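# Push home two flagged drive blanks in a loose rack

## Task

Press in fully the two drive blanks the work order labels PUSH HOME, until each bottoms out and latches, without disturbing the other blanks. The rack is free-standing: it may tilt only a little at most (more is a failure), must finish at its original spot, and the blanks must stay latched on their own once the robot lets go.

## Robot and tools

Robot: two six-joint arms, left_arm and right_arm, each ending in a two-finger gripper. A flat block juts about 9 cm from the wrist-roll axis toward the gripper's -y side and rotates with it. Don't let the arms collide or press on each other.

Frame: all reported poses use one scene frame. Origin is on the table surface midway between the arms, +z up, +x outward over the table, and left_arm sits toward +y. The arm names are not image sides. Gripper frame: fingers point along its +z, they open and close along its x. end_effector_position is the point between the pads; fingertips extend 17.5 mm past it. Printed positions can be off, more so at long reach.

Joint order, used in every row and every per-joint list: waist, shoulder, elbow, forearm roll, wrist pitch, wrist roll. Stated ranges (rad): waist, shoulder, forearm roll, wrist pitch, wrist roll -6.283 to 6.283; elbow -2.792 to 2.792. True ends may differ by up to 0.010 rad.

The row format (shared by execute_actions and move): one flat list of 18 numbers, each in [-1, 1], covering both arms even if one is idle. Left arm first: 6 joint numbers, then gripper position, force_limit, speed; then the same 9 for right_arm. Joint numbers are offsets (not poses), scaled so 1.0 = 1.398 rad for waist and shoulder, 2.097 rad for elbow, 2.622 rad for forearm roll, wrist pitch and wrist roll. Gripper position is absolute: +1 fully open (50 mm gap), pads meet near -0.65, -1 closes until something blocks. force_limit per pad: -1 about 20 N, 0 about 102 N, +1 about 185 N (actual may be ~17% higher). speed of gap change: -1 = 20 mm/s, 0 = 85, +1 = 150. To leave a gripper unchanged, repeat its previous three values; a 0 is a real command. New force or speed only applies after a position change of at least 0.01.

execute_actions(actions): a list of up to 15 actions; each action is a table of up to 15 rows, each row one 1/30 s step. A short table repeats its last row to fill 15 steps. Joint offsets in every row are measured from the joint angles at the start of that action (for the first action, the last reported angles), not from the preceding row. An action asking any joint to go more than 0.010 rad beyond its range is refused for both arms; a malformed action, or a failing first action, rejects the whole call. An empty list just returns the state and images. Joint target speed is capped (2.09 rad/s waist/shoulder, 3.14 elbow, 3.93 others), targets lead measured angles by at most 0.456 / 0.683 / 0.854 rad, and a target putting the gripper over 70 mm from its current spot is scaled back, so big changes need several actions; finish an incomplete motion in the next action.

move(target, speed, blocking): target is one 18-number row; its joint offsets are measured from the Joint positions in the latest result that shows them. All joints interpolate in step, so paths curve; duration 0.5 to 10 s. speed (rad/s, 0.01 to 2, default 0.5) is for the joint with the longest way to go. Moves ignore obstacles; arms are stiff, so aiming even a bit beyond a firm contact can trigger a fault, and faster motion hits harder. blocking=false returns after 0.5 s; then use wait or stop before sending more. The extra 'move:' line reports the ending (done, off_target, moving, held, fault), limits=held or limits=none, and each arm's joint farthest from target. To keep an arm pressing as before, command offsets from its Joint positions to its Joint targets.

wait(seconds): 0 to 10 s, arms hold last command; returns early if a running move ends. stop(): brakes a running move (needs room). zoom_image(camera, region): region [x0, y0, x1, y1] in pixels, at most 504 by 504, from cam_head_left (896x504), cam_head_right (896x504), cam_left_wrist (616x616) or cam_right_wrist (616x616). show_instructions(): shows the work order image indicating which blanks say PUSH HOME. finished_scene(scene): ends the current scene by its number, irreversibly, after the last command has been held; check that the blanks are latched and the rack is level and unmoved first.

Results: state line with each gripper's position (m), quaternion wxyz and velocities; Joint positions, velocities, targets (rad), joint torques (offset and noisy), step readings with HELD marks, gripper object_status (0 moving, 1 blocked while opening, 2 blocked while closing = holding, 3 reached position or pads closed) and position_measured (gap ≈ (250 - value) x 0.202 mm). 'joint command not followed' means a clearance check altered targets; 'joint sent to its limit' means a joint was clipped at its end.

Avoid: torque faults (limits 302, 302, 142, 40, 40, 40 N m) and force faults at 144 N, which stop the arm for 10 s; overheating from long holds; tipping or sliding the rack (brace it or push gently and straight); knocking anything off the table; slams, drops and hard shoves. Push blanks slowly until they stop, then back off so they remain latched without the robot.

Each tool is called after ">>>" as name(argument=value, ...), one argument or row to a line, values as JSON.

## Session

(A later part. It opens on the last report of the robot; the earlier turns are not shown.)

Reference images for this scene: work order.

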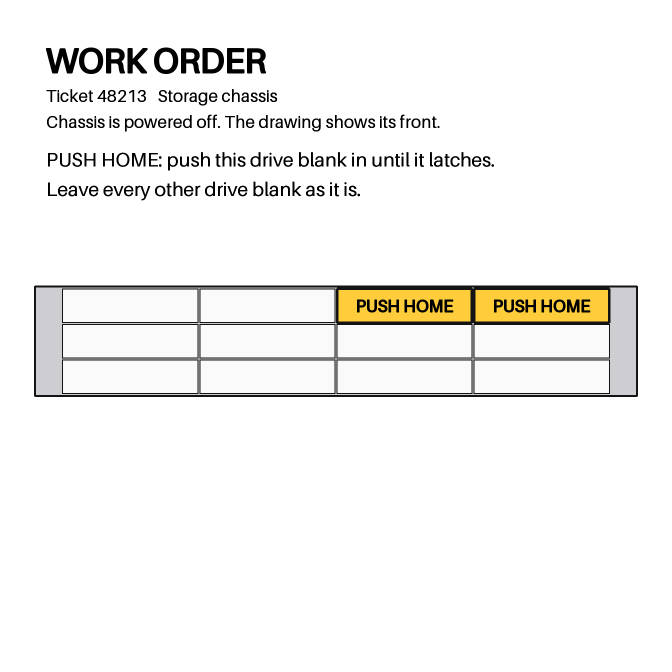

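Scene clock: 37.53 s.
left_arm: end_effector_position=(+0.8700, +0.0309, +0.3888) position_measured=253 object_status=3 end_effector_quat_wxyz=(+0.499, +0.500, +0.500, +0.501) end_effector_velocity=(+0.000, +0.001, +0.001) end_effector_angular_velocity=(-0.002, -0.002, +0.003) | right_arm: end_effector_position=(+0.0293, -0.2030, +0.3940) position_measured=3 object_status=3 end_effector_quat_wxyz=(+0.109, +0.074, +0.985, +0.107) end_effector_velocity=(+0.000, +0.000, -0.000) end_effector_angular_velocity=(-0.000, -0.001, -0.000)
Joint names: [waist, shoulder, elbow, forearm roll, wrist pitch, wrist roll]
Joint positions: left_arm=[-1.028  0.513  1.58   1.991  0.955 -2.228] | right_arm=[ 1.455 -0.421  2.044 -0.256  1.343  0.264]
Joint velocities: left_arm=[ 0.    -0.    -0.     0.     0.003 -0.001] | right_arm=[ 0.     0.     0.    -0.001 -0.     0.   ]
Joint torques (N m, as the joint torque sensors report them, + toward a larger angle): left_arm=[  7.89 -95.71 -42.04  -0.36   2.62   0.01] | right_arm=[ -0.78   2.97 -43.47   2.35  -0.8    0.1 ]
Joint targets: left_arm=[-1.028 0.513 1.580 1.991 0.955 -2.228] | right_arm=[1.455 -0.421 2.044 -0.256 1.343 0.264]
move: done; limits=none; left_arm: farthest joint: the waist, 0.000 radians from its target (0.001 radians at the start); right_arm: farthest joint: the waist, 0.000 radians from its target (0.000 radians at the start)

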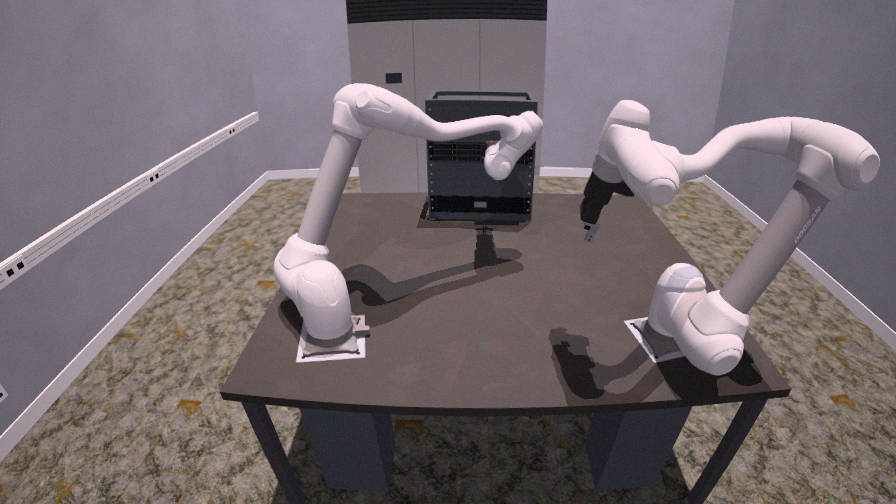

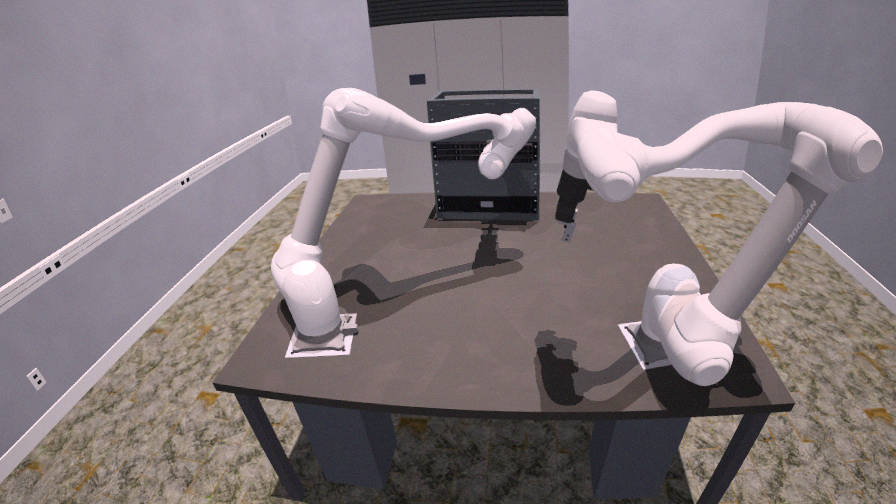

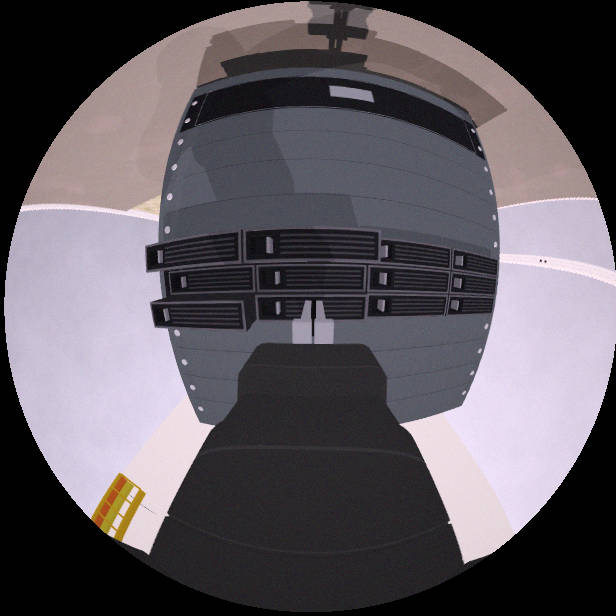

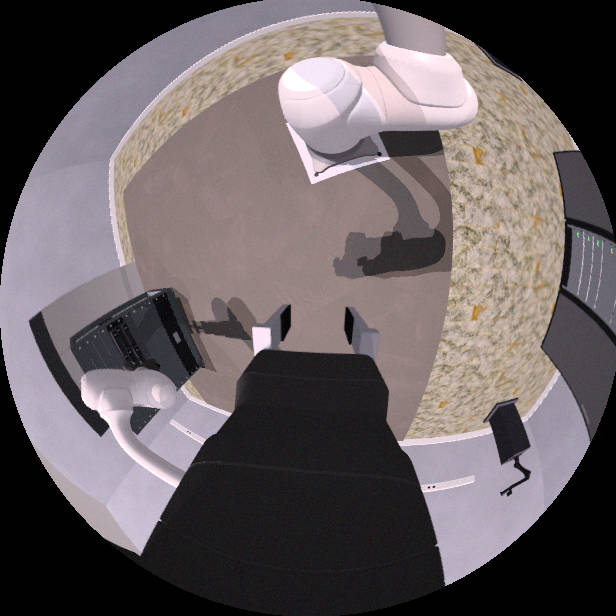

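>>> move(
  target=[0.0011,0.001,-0.001,0.0003,-0.0006,0.0001,-1,0,0,0,0,0,0,0,0,1,0,0],
  speed=0.01,
)

>>> zoom_image(
  camera="cam_left_wrist",
  region=[230, 240, 430, 350],
)

Scene clock: 39.80 s.
left_arm: end_effector_position=(+0.8715, +0.0310, +0.3887) position_measured=253 object_status=3 end_effector_quat_wxyz=(+0.499, +0.500, +0.500, +0.501) end_effector_velocity=(+0.000, -0.001, -0.000) end_effector_angular_velocity=(+0.001, +0.001, -0.002) | right_arm: end_effector_position=(+0.0293, -0.2030, +0.3940) position_measured=3 object_status=3 end_effector_quat_wxyz=(+0.109, +0.074, +0.985, +0.107) end_effector_velocity=(-0.000, -0.000, -0.000) end_effector_angular_velocity=(-0.001, +0.000, +0.000)
Joint names: [waist, shoulder, elbow, forearm roll, wrist pitch, wrist roll]
Joint positions: left_arm=[-1.027  0.515  1.578  1.992  0.953 -2.227] | right_arm=[ 1.455 -0.421  2.044 -0.256  1.343  0.264]
Joint velocities: left_arm=[-0.     0.    -0.    -0.    -0.002  0.002] | right_arm=[ 0.  0.  0.  0.  0. -0.]
Joint torques (N m, as the joint torque sensors report them, + toward a larger angle): left_arm=[  7.95 -95.27 -42.16  -0.54   2.63  -0.18] | right_arm=[  0.08   1.37 -42.72   2.44  -1.03   0.27]
Joint targets: left_arm=[-1.027 0.515 1.578 1.992 0.953 -2.227] | right_arm=[1.455 -0.421 2.044 -0.256 1.343 0.264]
move: done; limits=none; left_arm: farthest joint: the waist, 0.000 radians from its target (0.002 radians at the start); right_arm: farthest joint: the waist, 0.000 radians from its target (0.000 radians at the start)

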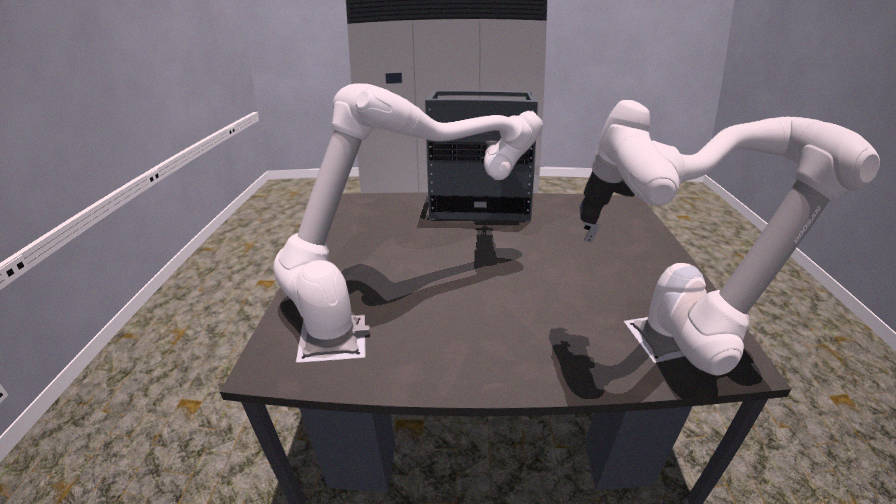

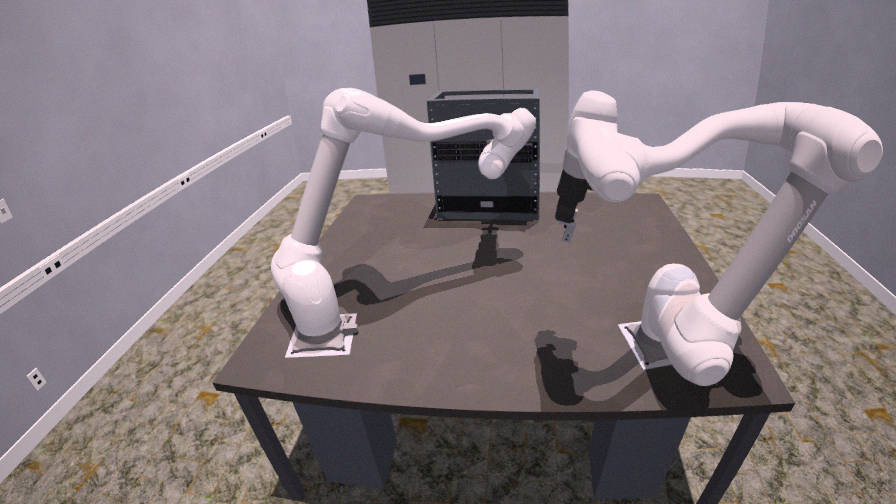

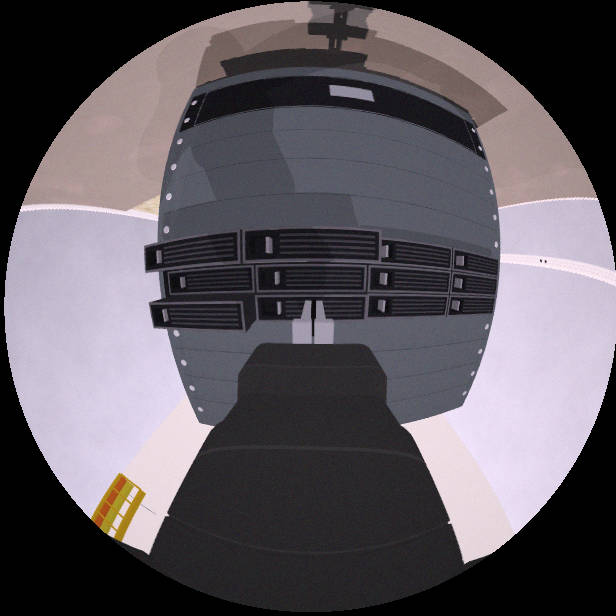

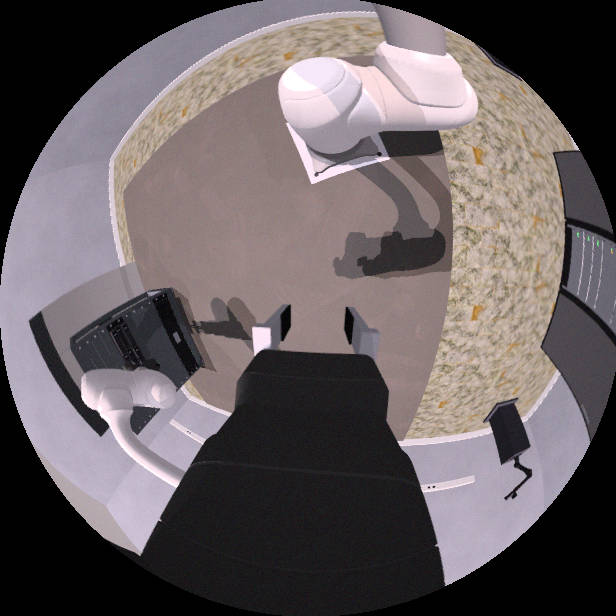

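Region (230, 240, 430, 350) of cam_left_wrist's 616x616 image, scaled by 2.520, with more detail than that image has; it fills the top 277 rows of this view, and the rest is white.

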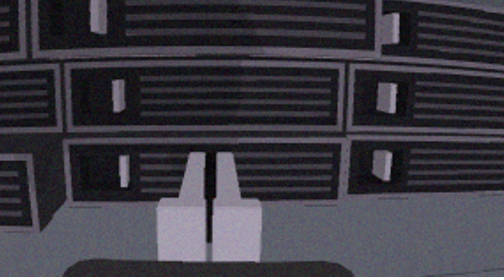

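>>> move(
  target=[0.0015,0.0013,-0.0014,0.0004,-0.0008,0.0001,-1,0,0,0,0,0,0,0,0,1,0,0],
  speed=0.01,
)

>>> zoom_image(
  camera="cam_left_wrist",
  region=[230, 240, 430, 350],
)

Scene clock: 41.57 s.
left_arm: end_effector_position=(+0.8735, +0.0312, +0.3887) position_measured=253 object_status=3 end_effector_quat_wxyz=(+0.500, +0.500, +0.500, +0.501) end_effector_velocity=(+0.000, +0.000, -0.001) end_effector_angular_velocity=(-0.001, +0.000, +0.000) | right_arm: end_effector_position=(+0.0293, -0.2030, +0.3940) position_measured=3 object_status=3 end_effector_quat_wxyz=(+0.109, +0.074, +0.985, +0.107) end_effector_velocity=(-0.000, +0.000, +0.000) end_effector_angular_velocity=(+0.002, +0.001, +0.000)
Joint names: [waist, shoulder, elbow, forearm roll, wrist pitch, wrist roll]
Joint positions: left_arm=[-1.024  0.517  1.575  1.993  0.951 -2.227] | right_arm=[ 1.455 -0.421  2.044 -0.256  1.343  0.264]
Joint velocities: left_arm=[ 0.     0.001  0.    -0.     0.    -0.001] | right_arm=[ 0.    -0.    -0.     0.001 -0.001  0.   ]
Joint torques (N m, as the joint torque sensors report them, + toward a larger angle): left_arm=[  8.74 -95.87 -42.7   -0.03   2.96  -0.08] | right_arm=[  0.18   3.66 -42.79   2.41  -0.72   0.29]
Joint targets: left_arm=[-1.024 0.517 1.575 1.993 0.951 -2.227] | right_arm=[1.455 -0.421 2.044 -0.256 1.343 0.264]
move: done; limits=none; left_arm: farthest joint: the waist, 0.000 radians from its target (0.002 radians at the start); right_arm: farthest joint: the waist, 0.000 radians from its target (0.000 radians at the start)

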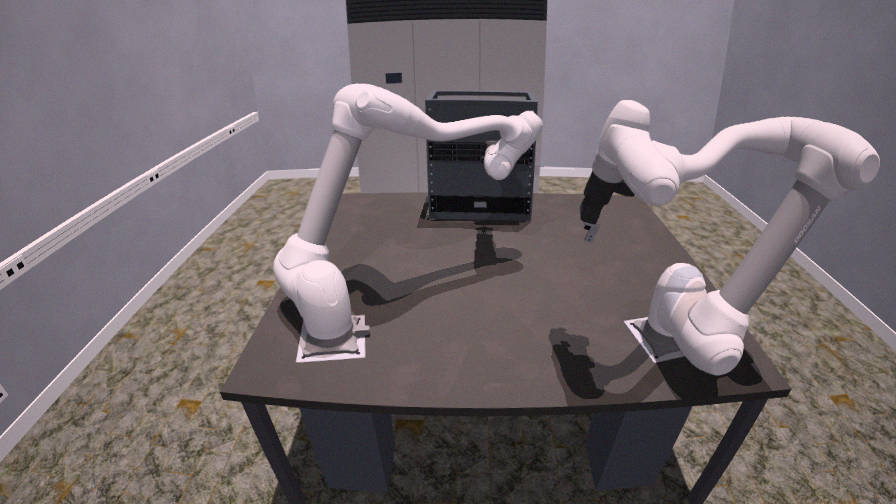

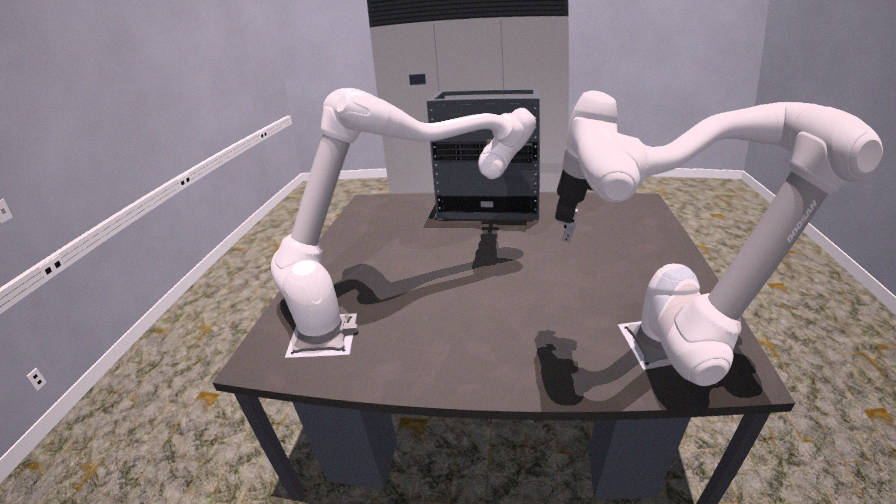

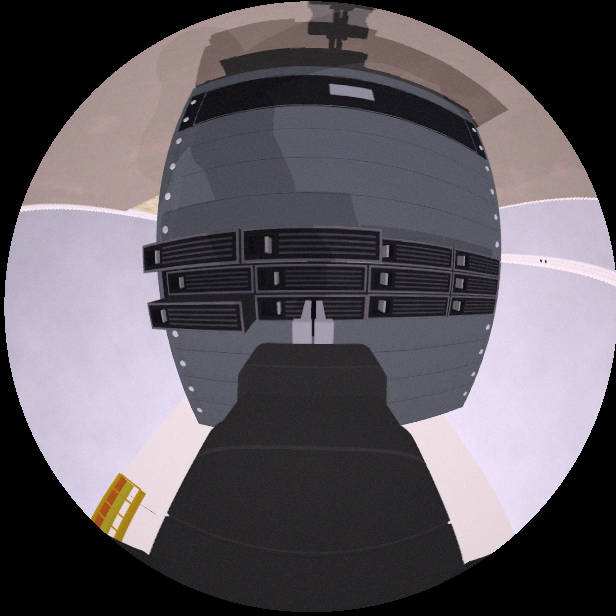

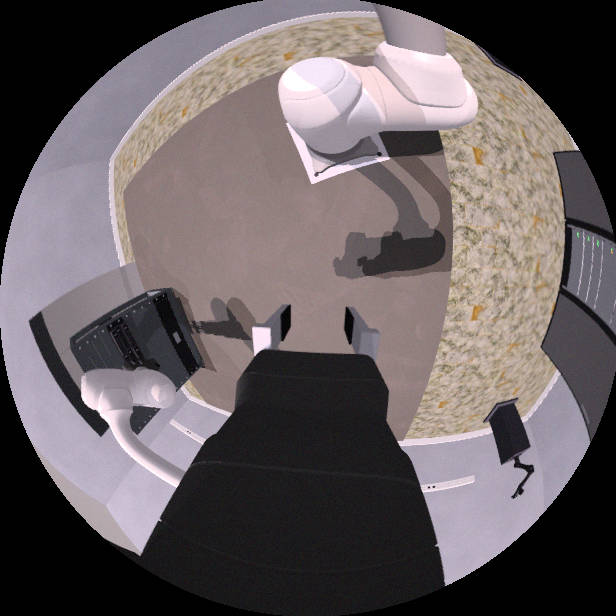

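Region (230, 240, 430, 350) of cam_left_wrist's 616x616 image, scaled by 2.520, with more detail than that image has; it fills the top 277 rows of this view, and the rest is white.

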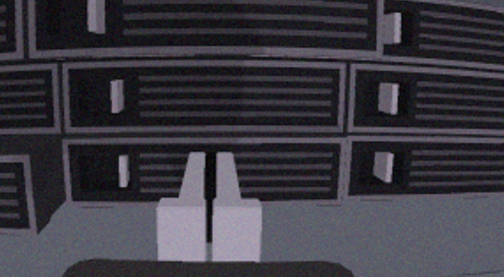

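>>> move(
  target=[0.0015,0.0013,-0.0014,0.0004,-0.0008,0.0001,-1,0,0,0,0,0,0,0,0,1,0,0],
  speed=0.01,
)

Scene clock: 46.03 s.
left_arm: end_effector_position=(+0.8756, +0.0314, +0.3887) position_measured=253 object_status=3 end_effector_quat_wxyz=(+0.500, +0.500, +0.500, +0.501) end_effector_velocity=(+0.000, +0.000, -0.000) end_effector_angular_velocity=(+0.002, -0.001, +0.001) | right_arm: end_effector_position=(+0.0293, -0.2030, +0.3940) position_measured=3 object_status=3 end_effector_quat_wxyz=(+0.109, +0.074, +0.985, +0.107) end_effector_velocity=(-0.000, -0.000, +0.000) end_effector_angular_velocity=(-0.000, +0.001, +0.000)
Joint names: [waist, shoulder, elbow, forearm roll, wrist pitch, wrist roll]
Joint positions: left_arm=[-1.022  0.518  1.572  1.994  0.949 -2.227] | right_arm=[ 1.455 -0.421  2.044 -0.256  1.343  0.264]
Joint velocities: left_arm=[-0.     0.     0.    -0.     0.002  0.001] | right_arm=[ 0.     0.    -0.     0.001  0.001 -0.   ]
Joint torques (N m, as the joint torque sensors report them, + toward a larger angle): left_arm=[  7.74 -96.97 -43.46  -0.05   2.98   0.01] | right_arm=[ -1.1    0.86 -42.06   2.45  -0.87   0.28]
Joint targets: left_arm=[-1.022 0.518 1.572 1.994 0.949 -2.227] | right_arm=[1.455 -0.421 2.044 -0.256 1.343 0.264]
move: done; limits=none; left_arm: farthest joint: the waist, 0.000 radians from its target (0.003 radians at the start); right_arm: farthest joint: the waist, 0.000 radians from its target (0.000 radians at the start)

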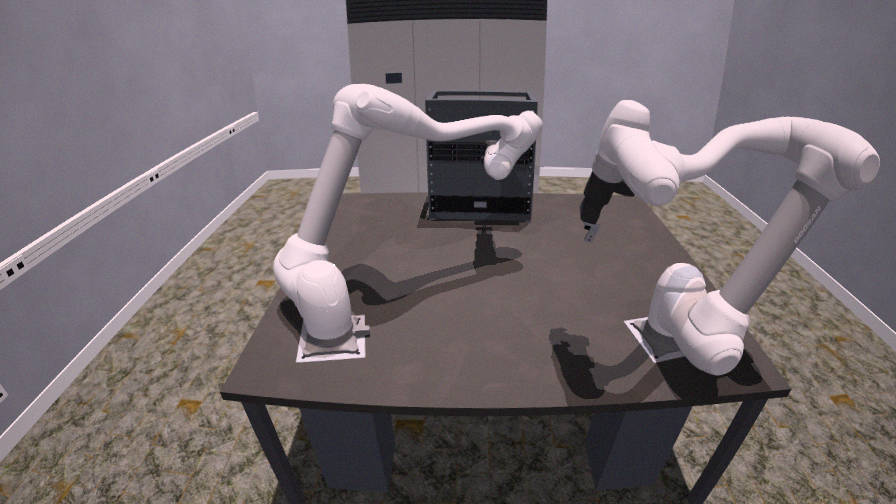

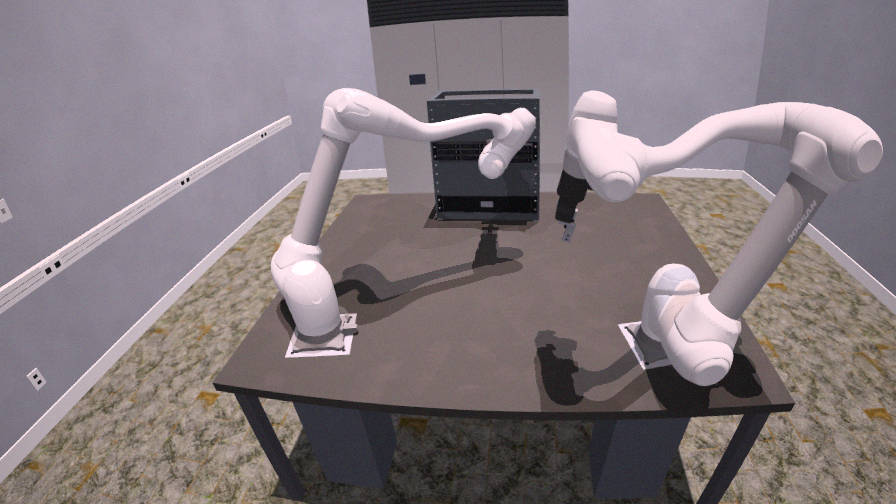

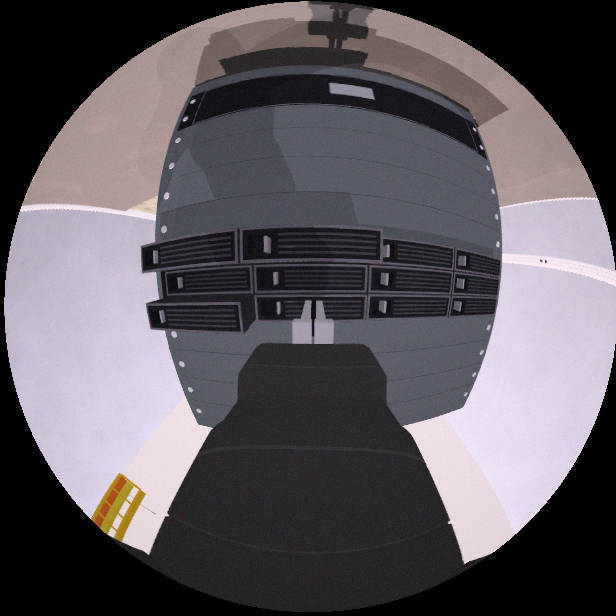

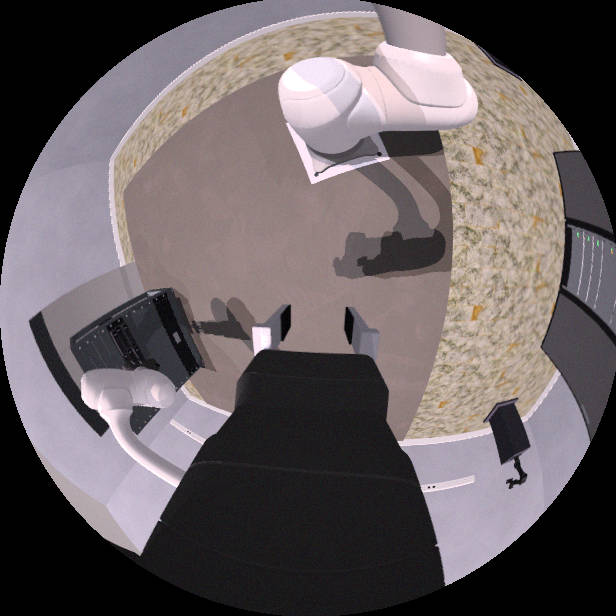

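>>> move(
  target=[0.0015,0.0013,-0.0014,0.0004,-0.0008,0.0001,-1,0,0,0,0,0,0,0,0,1,0,0],
  speed=0.01,
)

>>> show_instructions(
)

Scene clock: 48.90 s.
left_arm: end_effector_position=(+0.8776, +0.0316, +0.3888) position_measured=253 object_status=3 end_effector_quat_wxyz=(+0.500, +0.500, +0.500, +0.501) end_effector_velocity=(-0.000, -0.001, -0.000) end_effector_angular_velocity=(+0.001, +0.001, -0.002) | right_arm: end_effector_position=(+0.0293, -0.2030, +0.3940) position_measured=3 object_status=3 end_effector_quat_wxyz=(+0.109, +0.074, +0.985, +0.107) end_effector_velocity=(-0.000, -0.000, +0.000) end_effector_angular_velocity=(-0.000, +0.001, -0.000)
Joint names: [waist, shoulder, elbow, forearm roll, wrist pitch, wrist roll]
Joint positions: left_arm=[-1.02   0.52   1.569  1.995  0.947 -2.227] | right_arm=[ 1.455 -0.421  2.044 -0.256  1.343  0.264]
Joint velocities: left_arm=[-0.     0.    -0.     0.    -0.002  0.   ] | right_arm=[ 0.     0.    -0.     0.001  0.     0.   ]
Joint torques (N m, as the joint torque sensors report them, + toward a larger angle): left_arm=[  6.22 -98.67 -42.93   0.02   3.01   0.08] | right_arm=[ -0.83   1.33 -43.2    2.49  -0.51   0.38]
Joint targets: left_arm=[-1.020 0.520 1.569 1.995 0.947 -2.227] | right_arm=[1.455 -0.421 2.044 -0.256 1.343 0.264]
move: done; limits=none; left_arm: farthest joint: the waist, 0.000 radians from its target (0.002 radians at the start); right_arm: farthest joint: the waist, 0.000 radians from its target (0.000 radians at the start)

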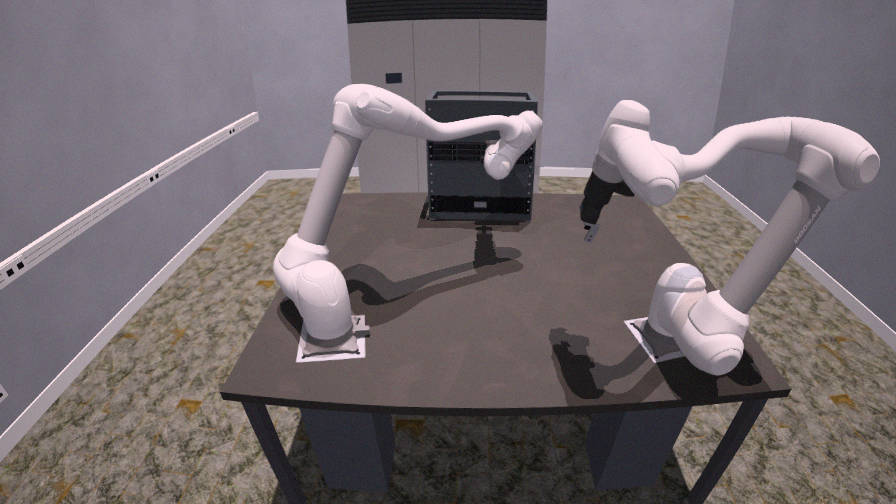

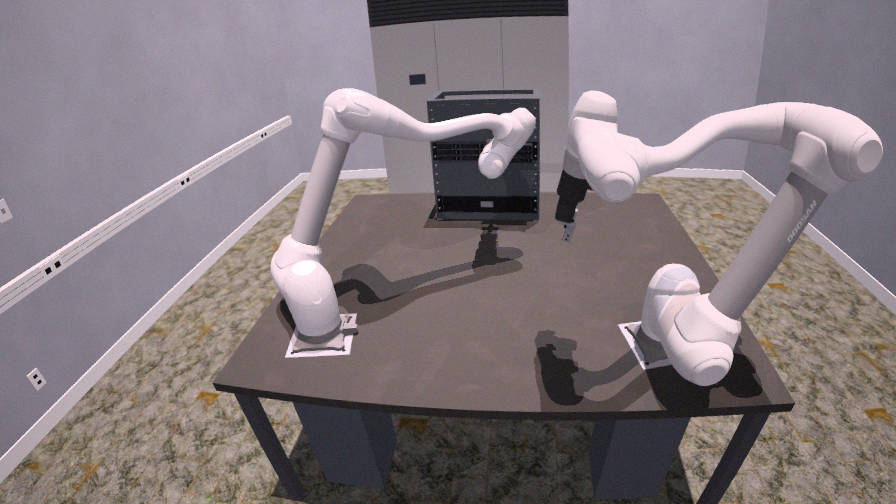

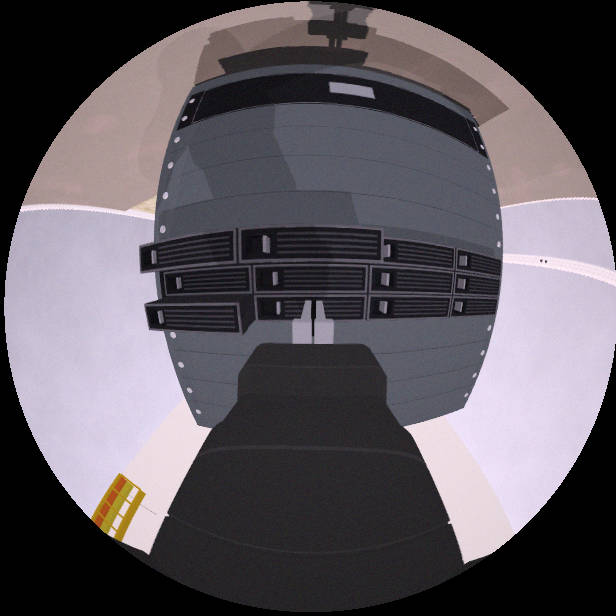

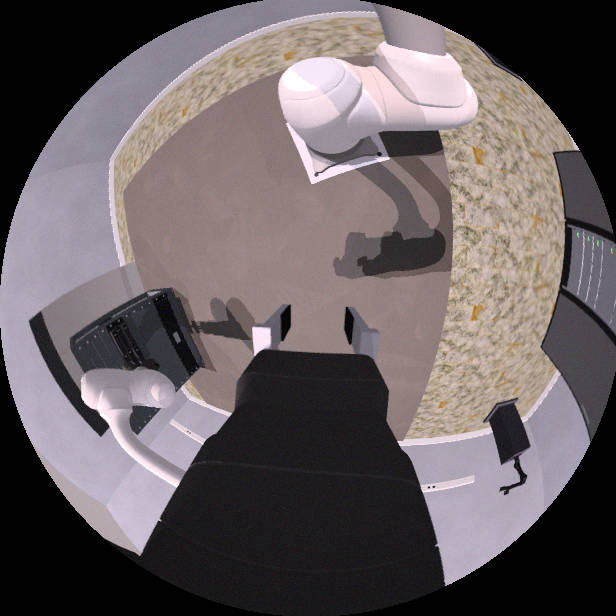

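Reference images for this scene: work order.

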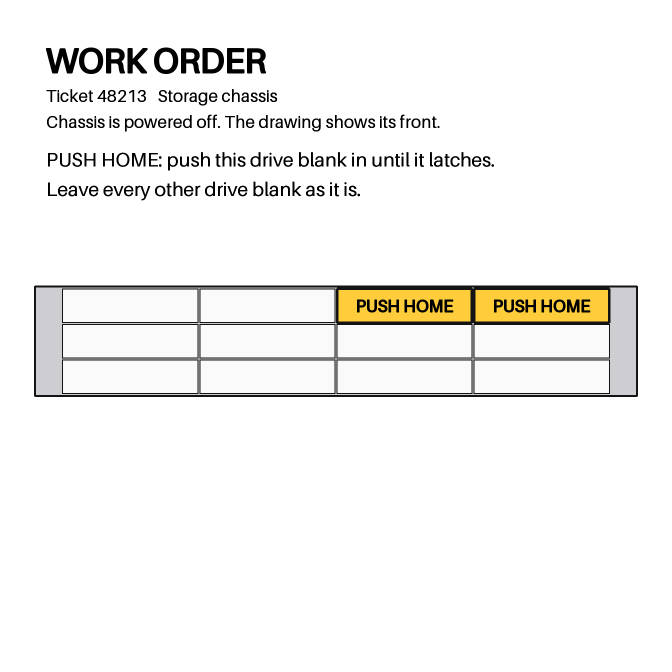

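>>> move(
  target=[0.0015,0.0013,-0.0014,0.0004,-0.0008,0.0001,-1,0,0,0,0,0,0,0,0,1,0,0],
  speed=0.01,
)

Scene clock: 50.73 s.
left_arm: end_effector_position=(+0.8795, +0.0317, +0.3888) position_measured=253 object_status=3 end_effector_quat_wxyz=(+0.500, +0.500, +0.500, +0.501) end_effector_velocity=(+0.000, +0.000, +0.001) end_effector_angular_velocity=(-0.001, -0.001, +0.001) | right_arm: end_effector_position=(+0.0293, -0.2030, +0.3940) position_measured=3 object_status=3 end_effector_quat_wxyz=(+0.109, +0.074, +0.985, +0.107) end_effector_velocity=(-0.000, +0.001, +0.000) end_effector_angular_velocity=(+0.003, +0.000, +0.001)
Joint names: [waist, shoulder, elbow, forearm roll, wrist pitch, wrist roll]
Joint positions: left_arm=[-1.018  0.522  1.566  1.996  0.945 -2.226] | right_arm=[ 1.455 -0.421  2.044 -0.256  1.343  0.264]
Joint velocities: left_arm=[ 0.001  0.    -0.001  0.     0.001 -0.   ] | right_arm=[ 0.    -0.    -0.    -0.    -0.003  0.   ]
Joint torques (N m, as the joint torque sensors report them, + toward a larger angle): left_arm=[ 31.34 -82.65 -54.38   1.17   0.85  -0.09] | right_arm=[  0.36   1.83 -43.54   2.53  -0.64   0.2 ]
Joint targets: left_arm=[-1.018 0.522 1.566 1.996 0.945 -2.226] | right_arm=[1.455 -0.421 2.044 -0.256 1.343 0.264]
move: done; limits=none; left_arm: farthest joint: the waist, 0.000 radians from its target (0.002 radians at the start); right_arm: farthest joint: the waist, 0.000 radians from its target (0.000 radians at the start)

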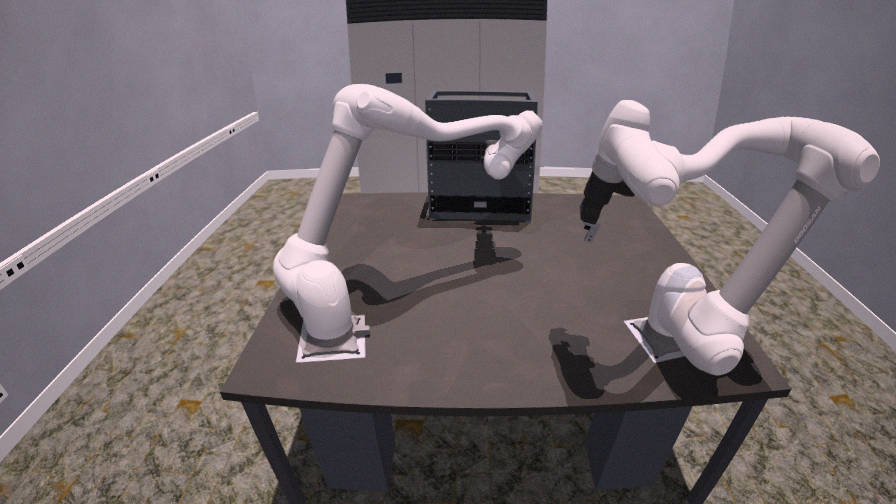

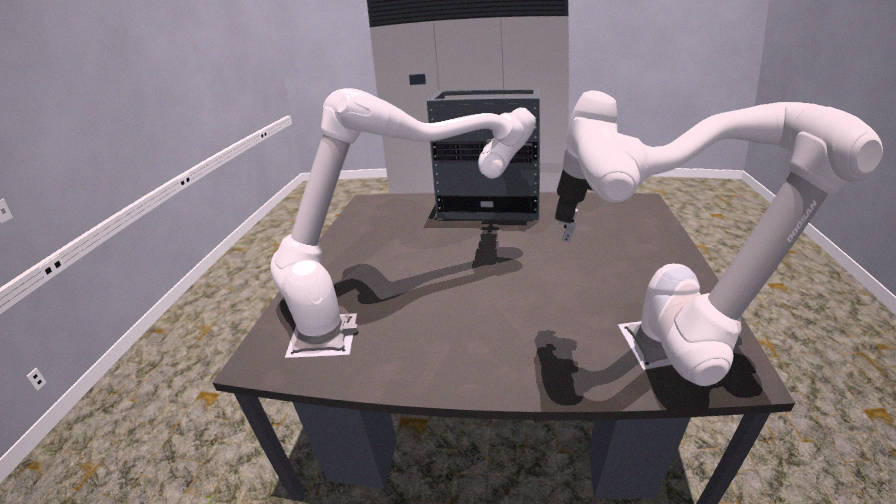

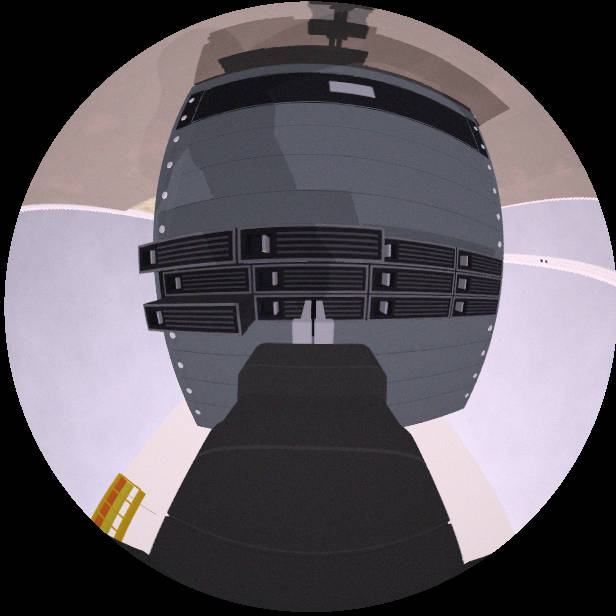

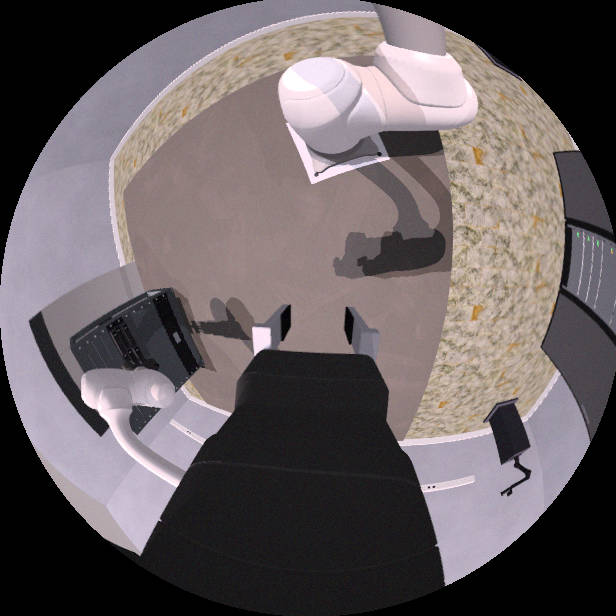

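>>> move(
  target=[-0.0721,-0.0662,0.0704,-0.0157,0.0385,-0.0077,-1,0,0,0,0,0,0,0,0,1,0,0],
  speed=0.2,
)

>>> move(
  target=[-0.0573,0.0876,-0.0938,-0.0352,0.0155,0.0405,-1,0,0,0,0,0,0,0,0,1,0,0],
  speed=0.25,
)

Scene clock: 54.93 s.
left_arm: end_effector_position=(+0.7800, +0.0316, +0.3888) position_measured=253 object_status=3 end_effector_quat_wxyz=(+0.500, +0.500, +0.500, +0.501) end_effector_velocity=(-0.000, -0.000, -0.001) end_effector_angular_velocity=(+0.000, +0.002, -0.001) | right_arm: end_effector_position=(+0.0293, -0.2030, +0.3940) position_measured=3 object_status=3 end_effector_quat_wxyz=(+0.109, +0.074, +0.985, +0.107) end_effector_velocity=(-0.000, +0.000, +0.000) end_effector_angular_velocity=(+0.001, +0.001, +0.000)
Joint names: [waist, shoulder, elbow, forearm roll, wrist pitch, wrist roll]
Joint positions: left_arm=[-1.119  0.429  1.714  1.955  1.046 -2.247] | right_arm=[ 1.455 -0.421  2.044 -0.256  1.343  0.264]
Joint velocities: left_arm=[ 0.     0.     0.001  0.    -0.002 -0.001] | right_arm=[ 0.    -0.    -0.     0.001 -0.001 -0.   ]
Joint torques (N m, as the joint torque sensors report them, + toward a larger angle): left_arm=[  0.33 -89.29 -40.9    0.55   2.33   0.05] | right_arm=[ -0.79   2.67 -42.97   2.67  -0.62   0.2 ]
Joint targets: left_arm=[-1.119 0.429 1.714 1.955 1.046 -2.247] | right_arm=[1.455 -0.421 2.044 -0.256 1.343 0.264]
move: done; limits=none; left_arm: farthest joint: the waist, 0.000 radians from its target (0.101 radians at the start); right_arm: farthest joint: the waist, 0.000 radians from its target (0.000 radians at the start)

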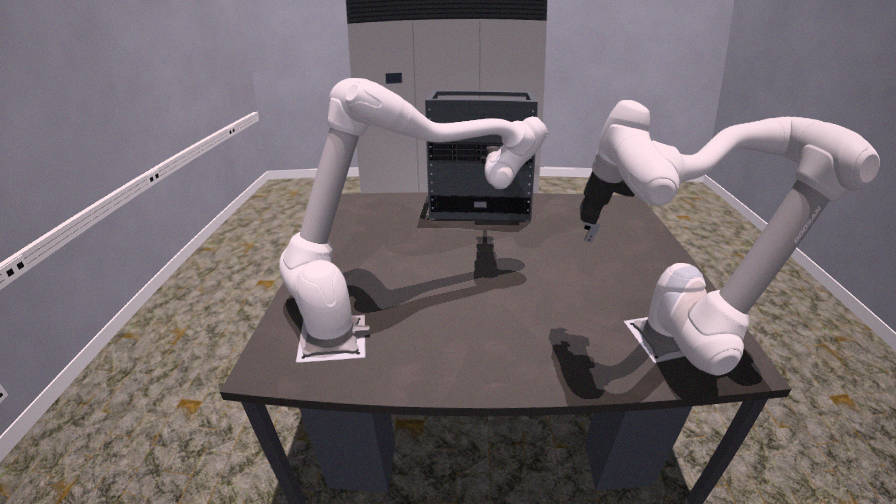

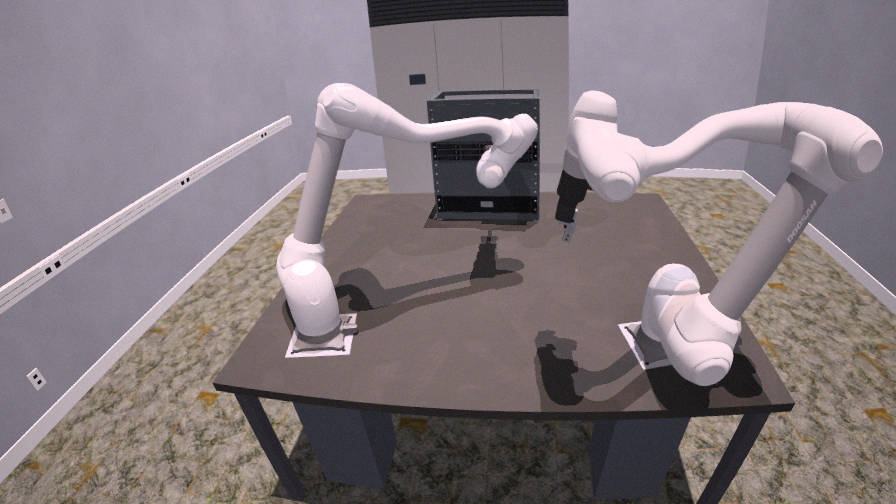

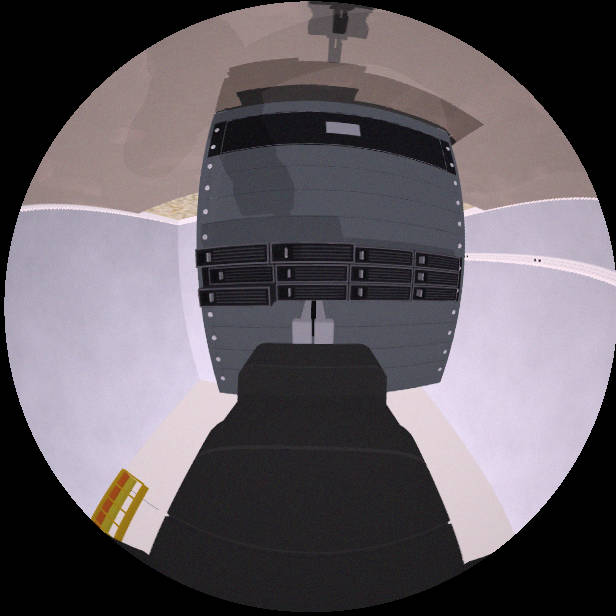

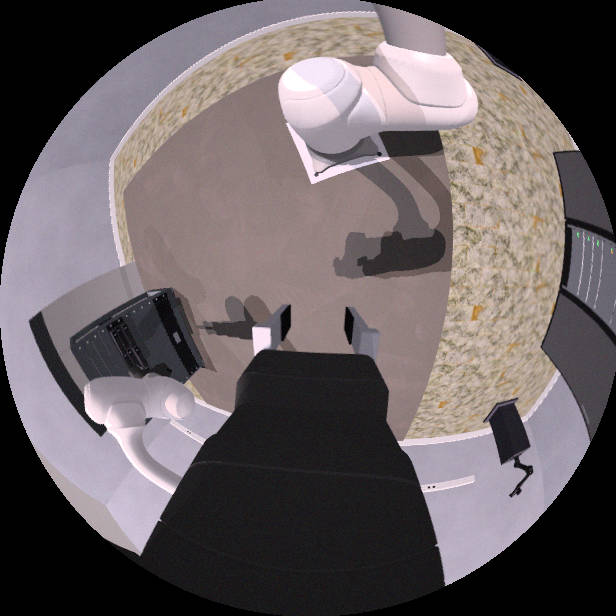

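Scene clock: 56.07 s.
left_arm: end_effector_position=(+0.7802, -0.0782, +0.3888) position_measured=253 object_status=3 end_effector_quat_wxyz=(+0.500, +0.500, +0.500, +0.501) end_effector_velocity=(-0.000, -0.001, -0.001) end_effector_angular_velocity=(-0.002, +0.002, -0.003) | right_arm: end_effector_position=(+0.0293, -0.2030, +0.3940) position_measured=3 object_status=3 end_effector_quat_wxyz=(+0.109, +0.074, +0.985, +0.107) end_effector_velocity=(+0.000, -0.000, -0.000) end_effector_angular_velocity=(-0.000, -0.001, +0.001)
Joint names: [waist, shoulder, elbow, forearm roll, wrist pitch, wrist roll]
Joint positions: left_arm=[-1.199  0.552  1.517  1.862  1.087 -2.14 ] | right_arm=[ 1.455 -0.421  2.044 -0.256  1.343  0.264]
Joint velocities: left_arm=[-0.    -0.     0.    -0.    -0.003 -0.002] | right_arm=[ 0.     0.     0.001 -0.001 -0.    -0.001]
Joint torques (N m, as the joint torque sensors report them, + toward a larger angle): left_arm=[  -1.38 -101.05  -42.12    1.23    1.82    0.09] | right_arm=[ -0.01   1.62 -43.31   2.62  -0.67   0.35]
Joint targets: left_arm=[-1.199 0.552 1.517 1.862 1.087 -2.140] | right_arm=[1.455 -0.421 2.044 -0.256 1.343 0.264]
move: done; limits=none; left_arm: farthest joint: the waist, 0.000 radians from its target (0.080 radians at the start); right_arm: farthest joint: the waist, 0.000 radians from its target (0.000 radians at the start)

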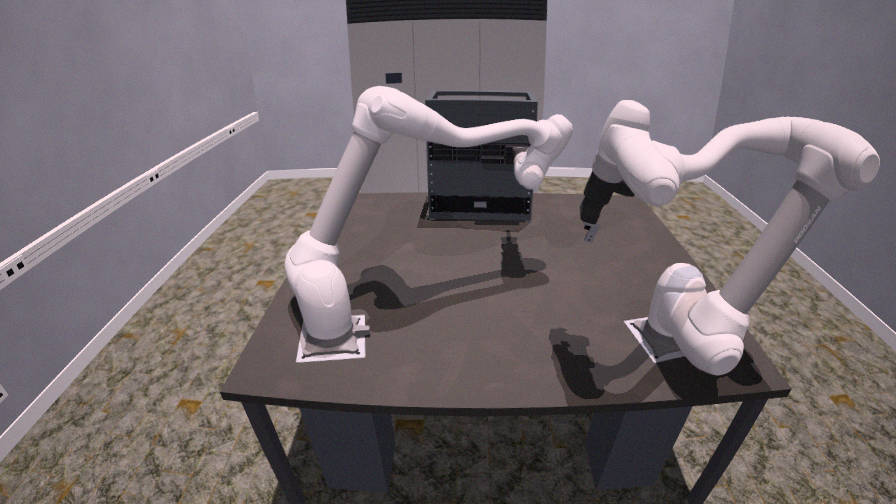

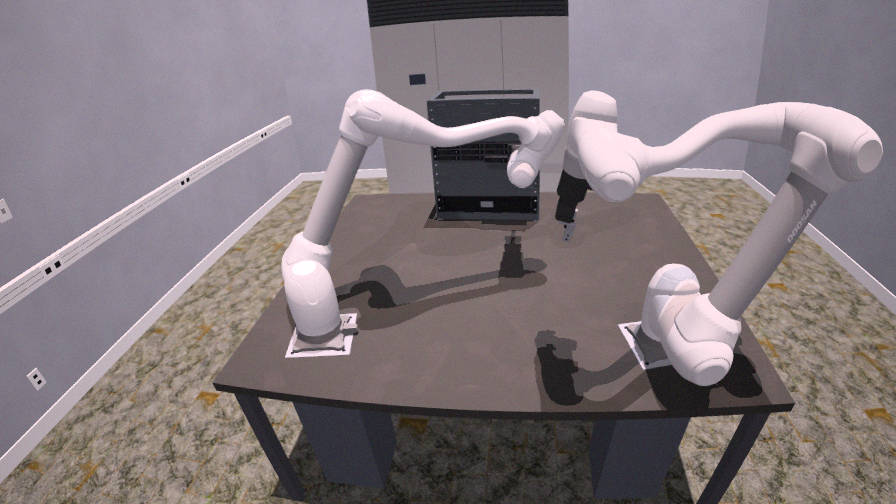

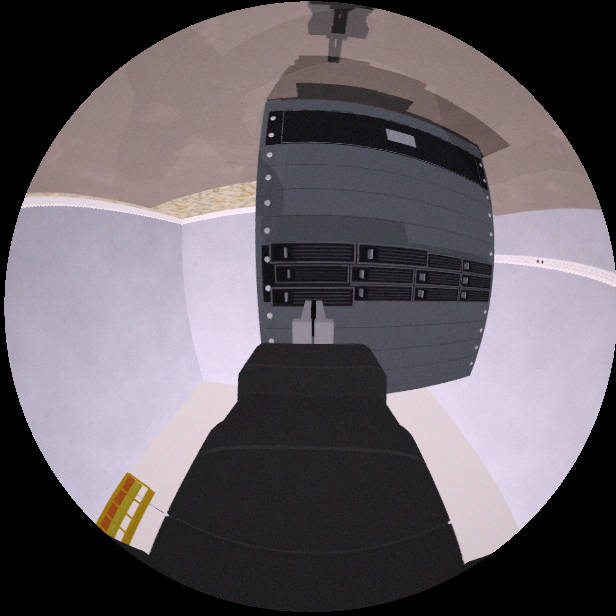

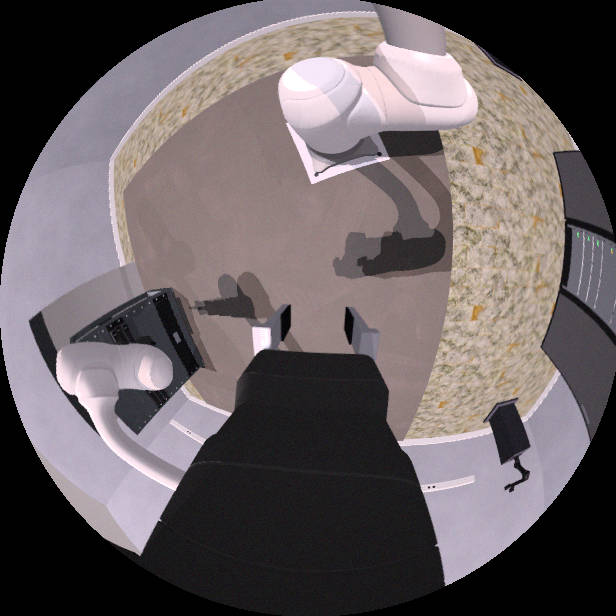

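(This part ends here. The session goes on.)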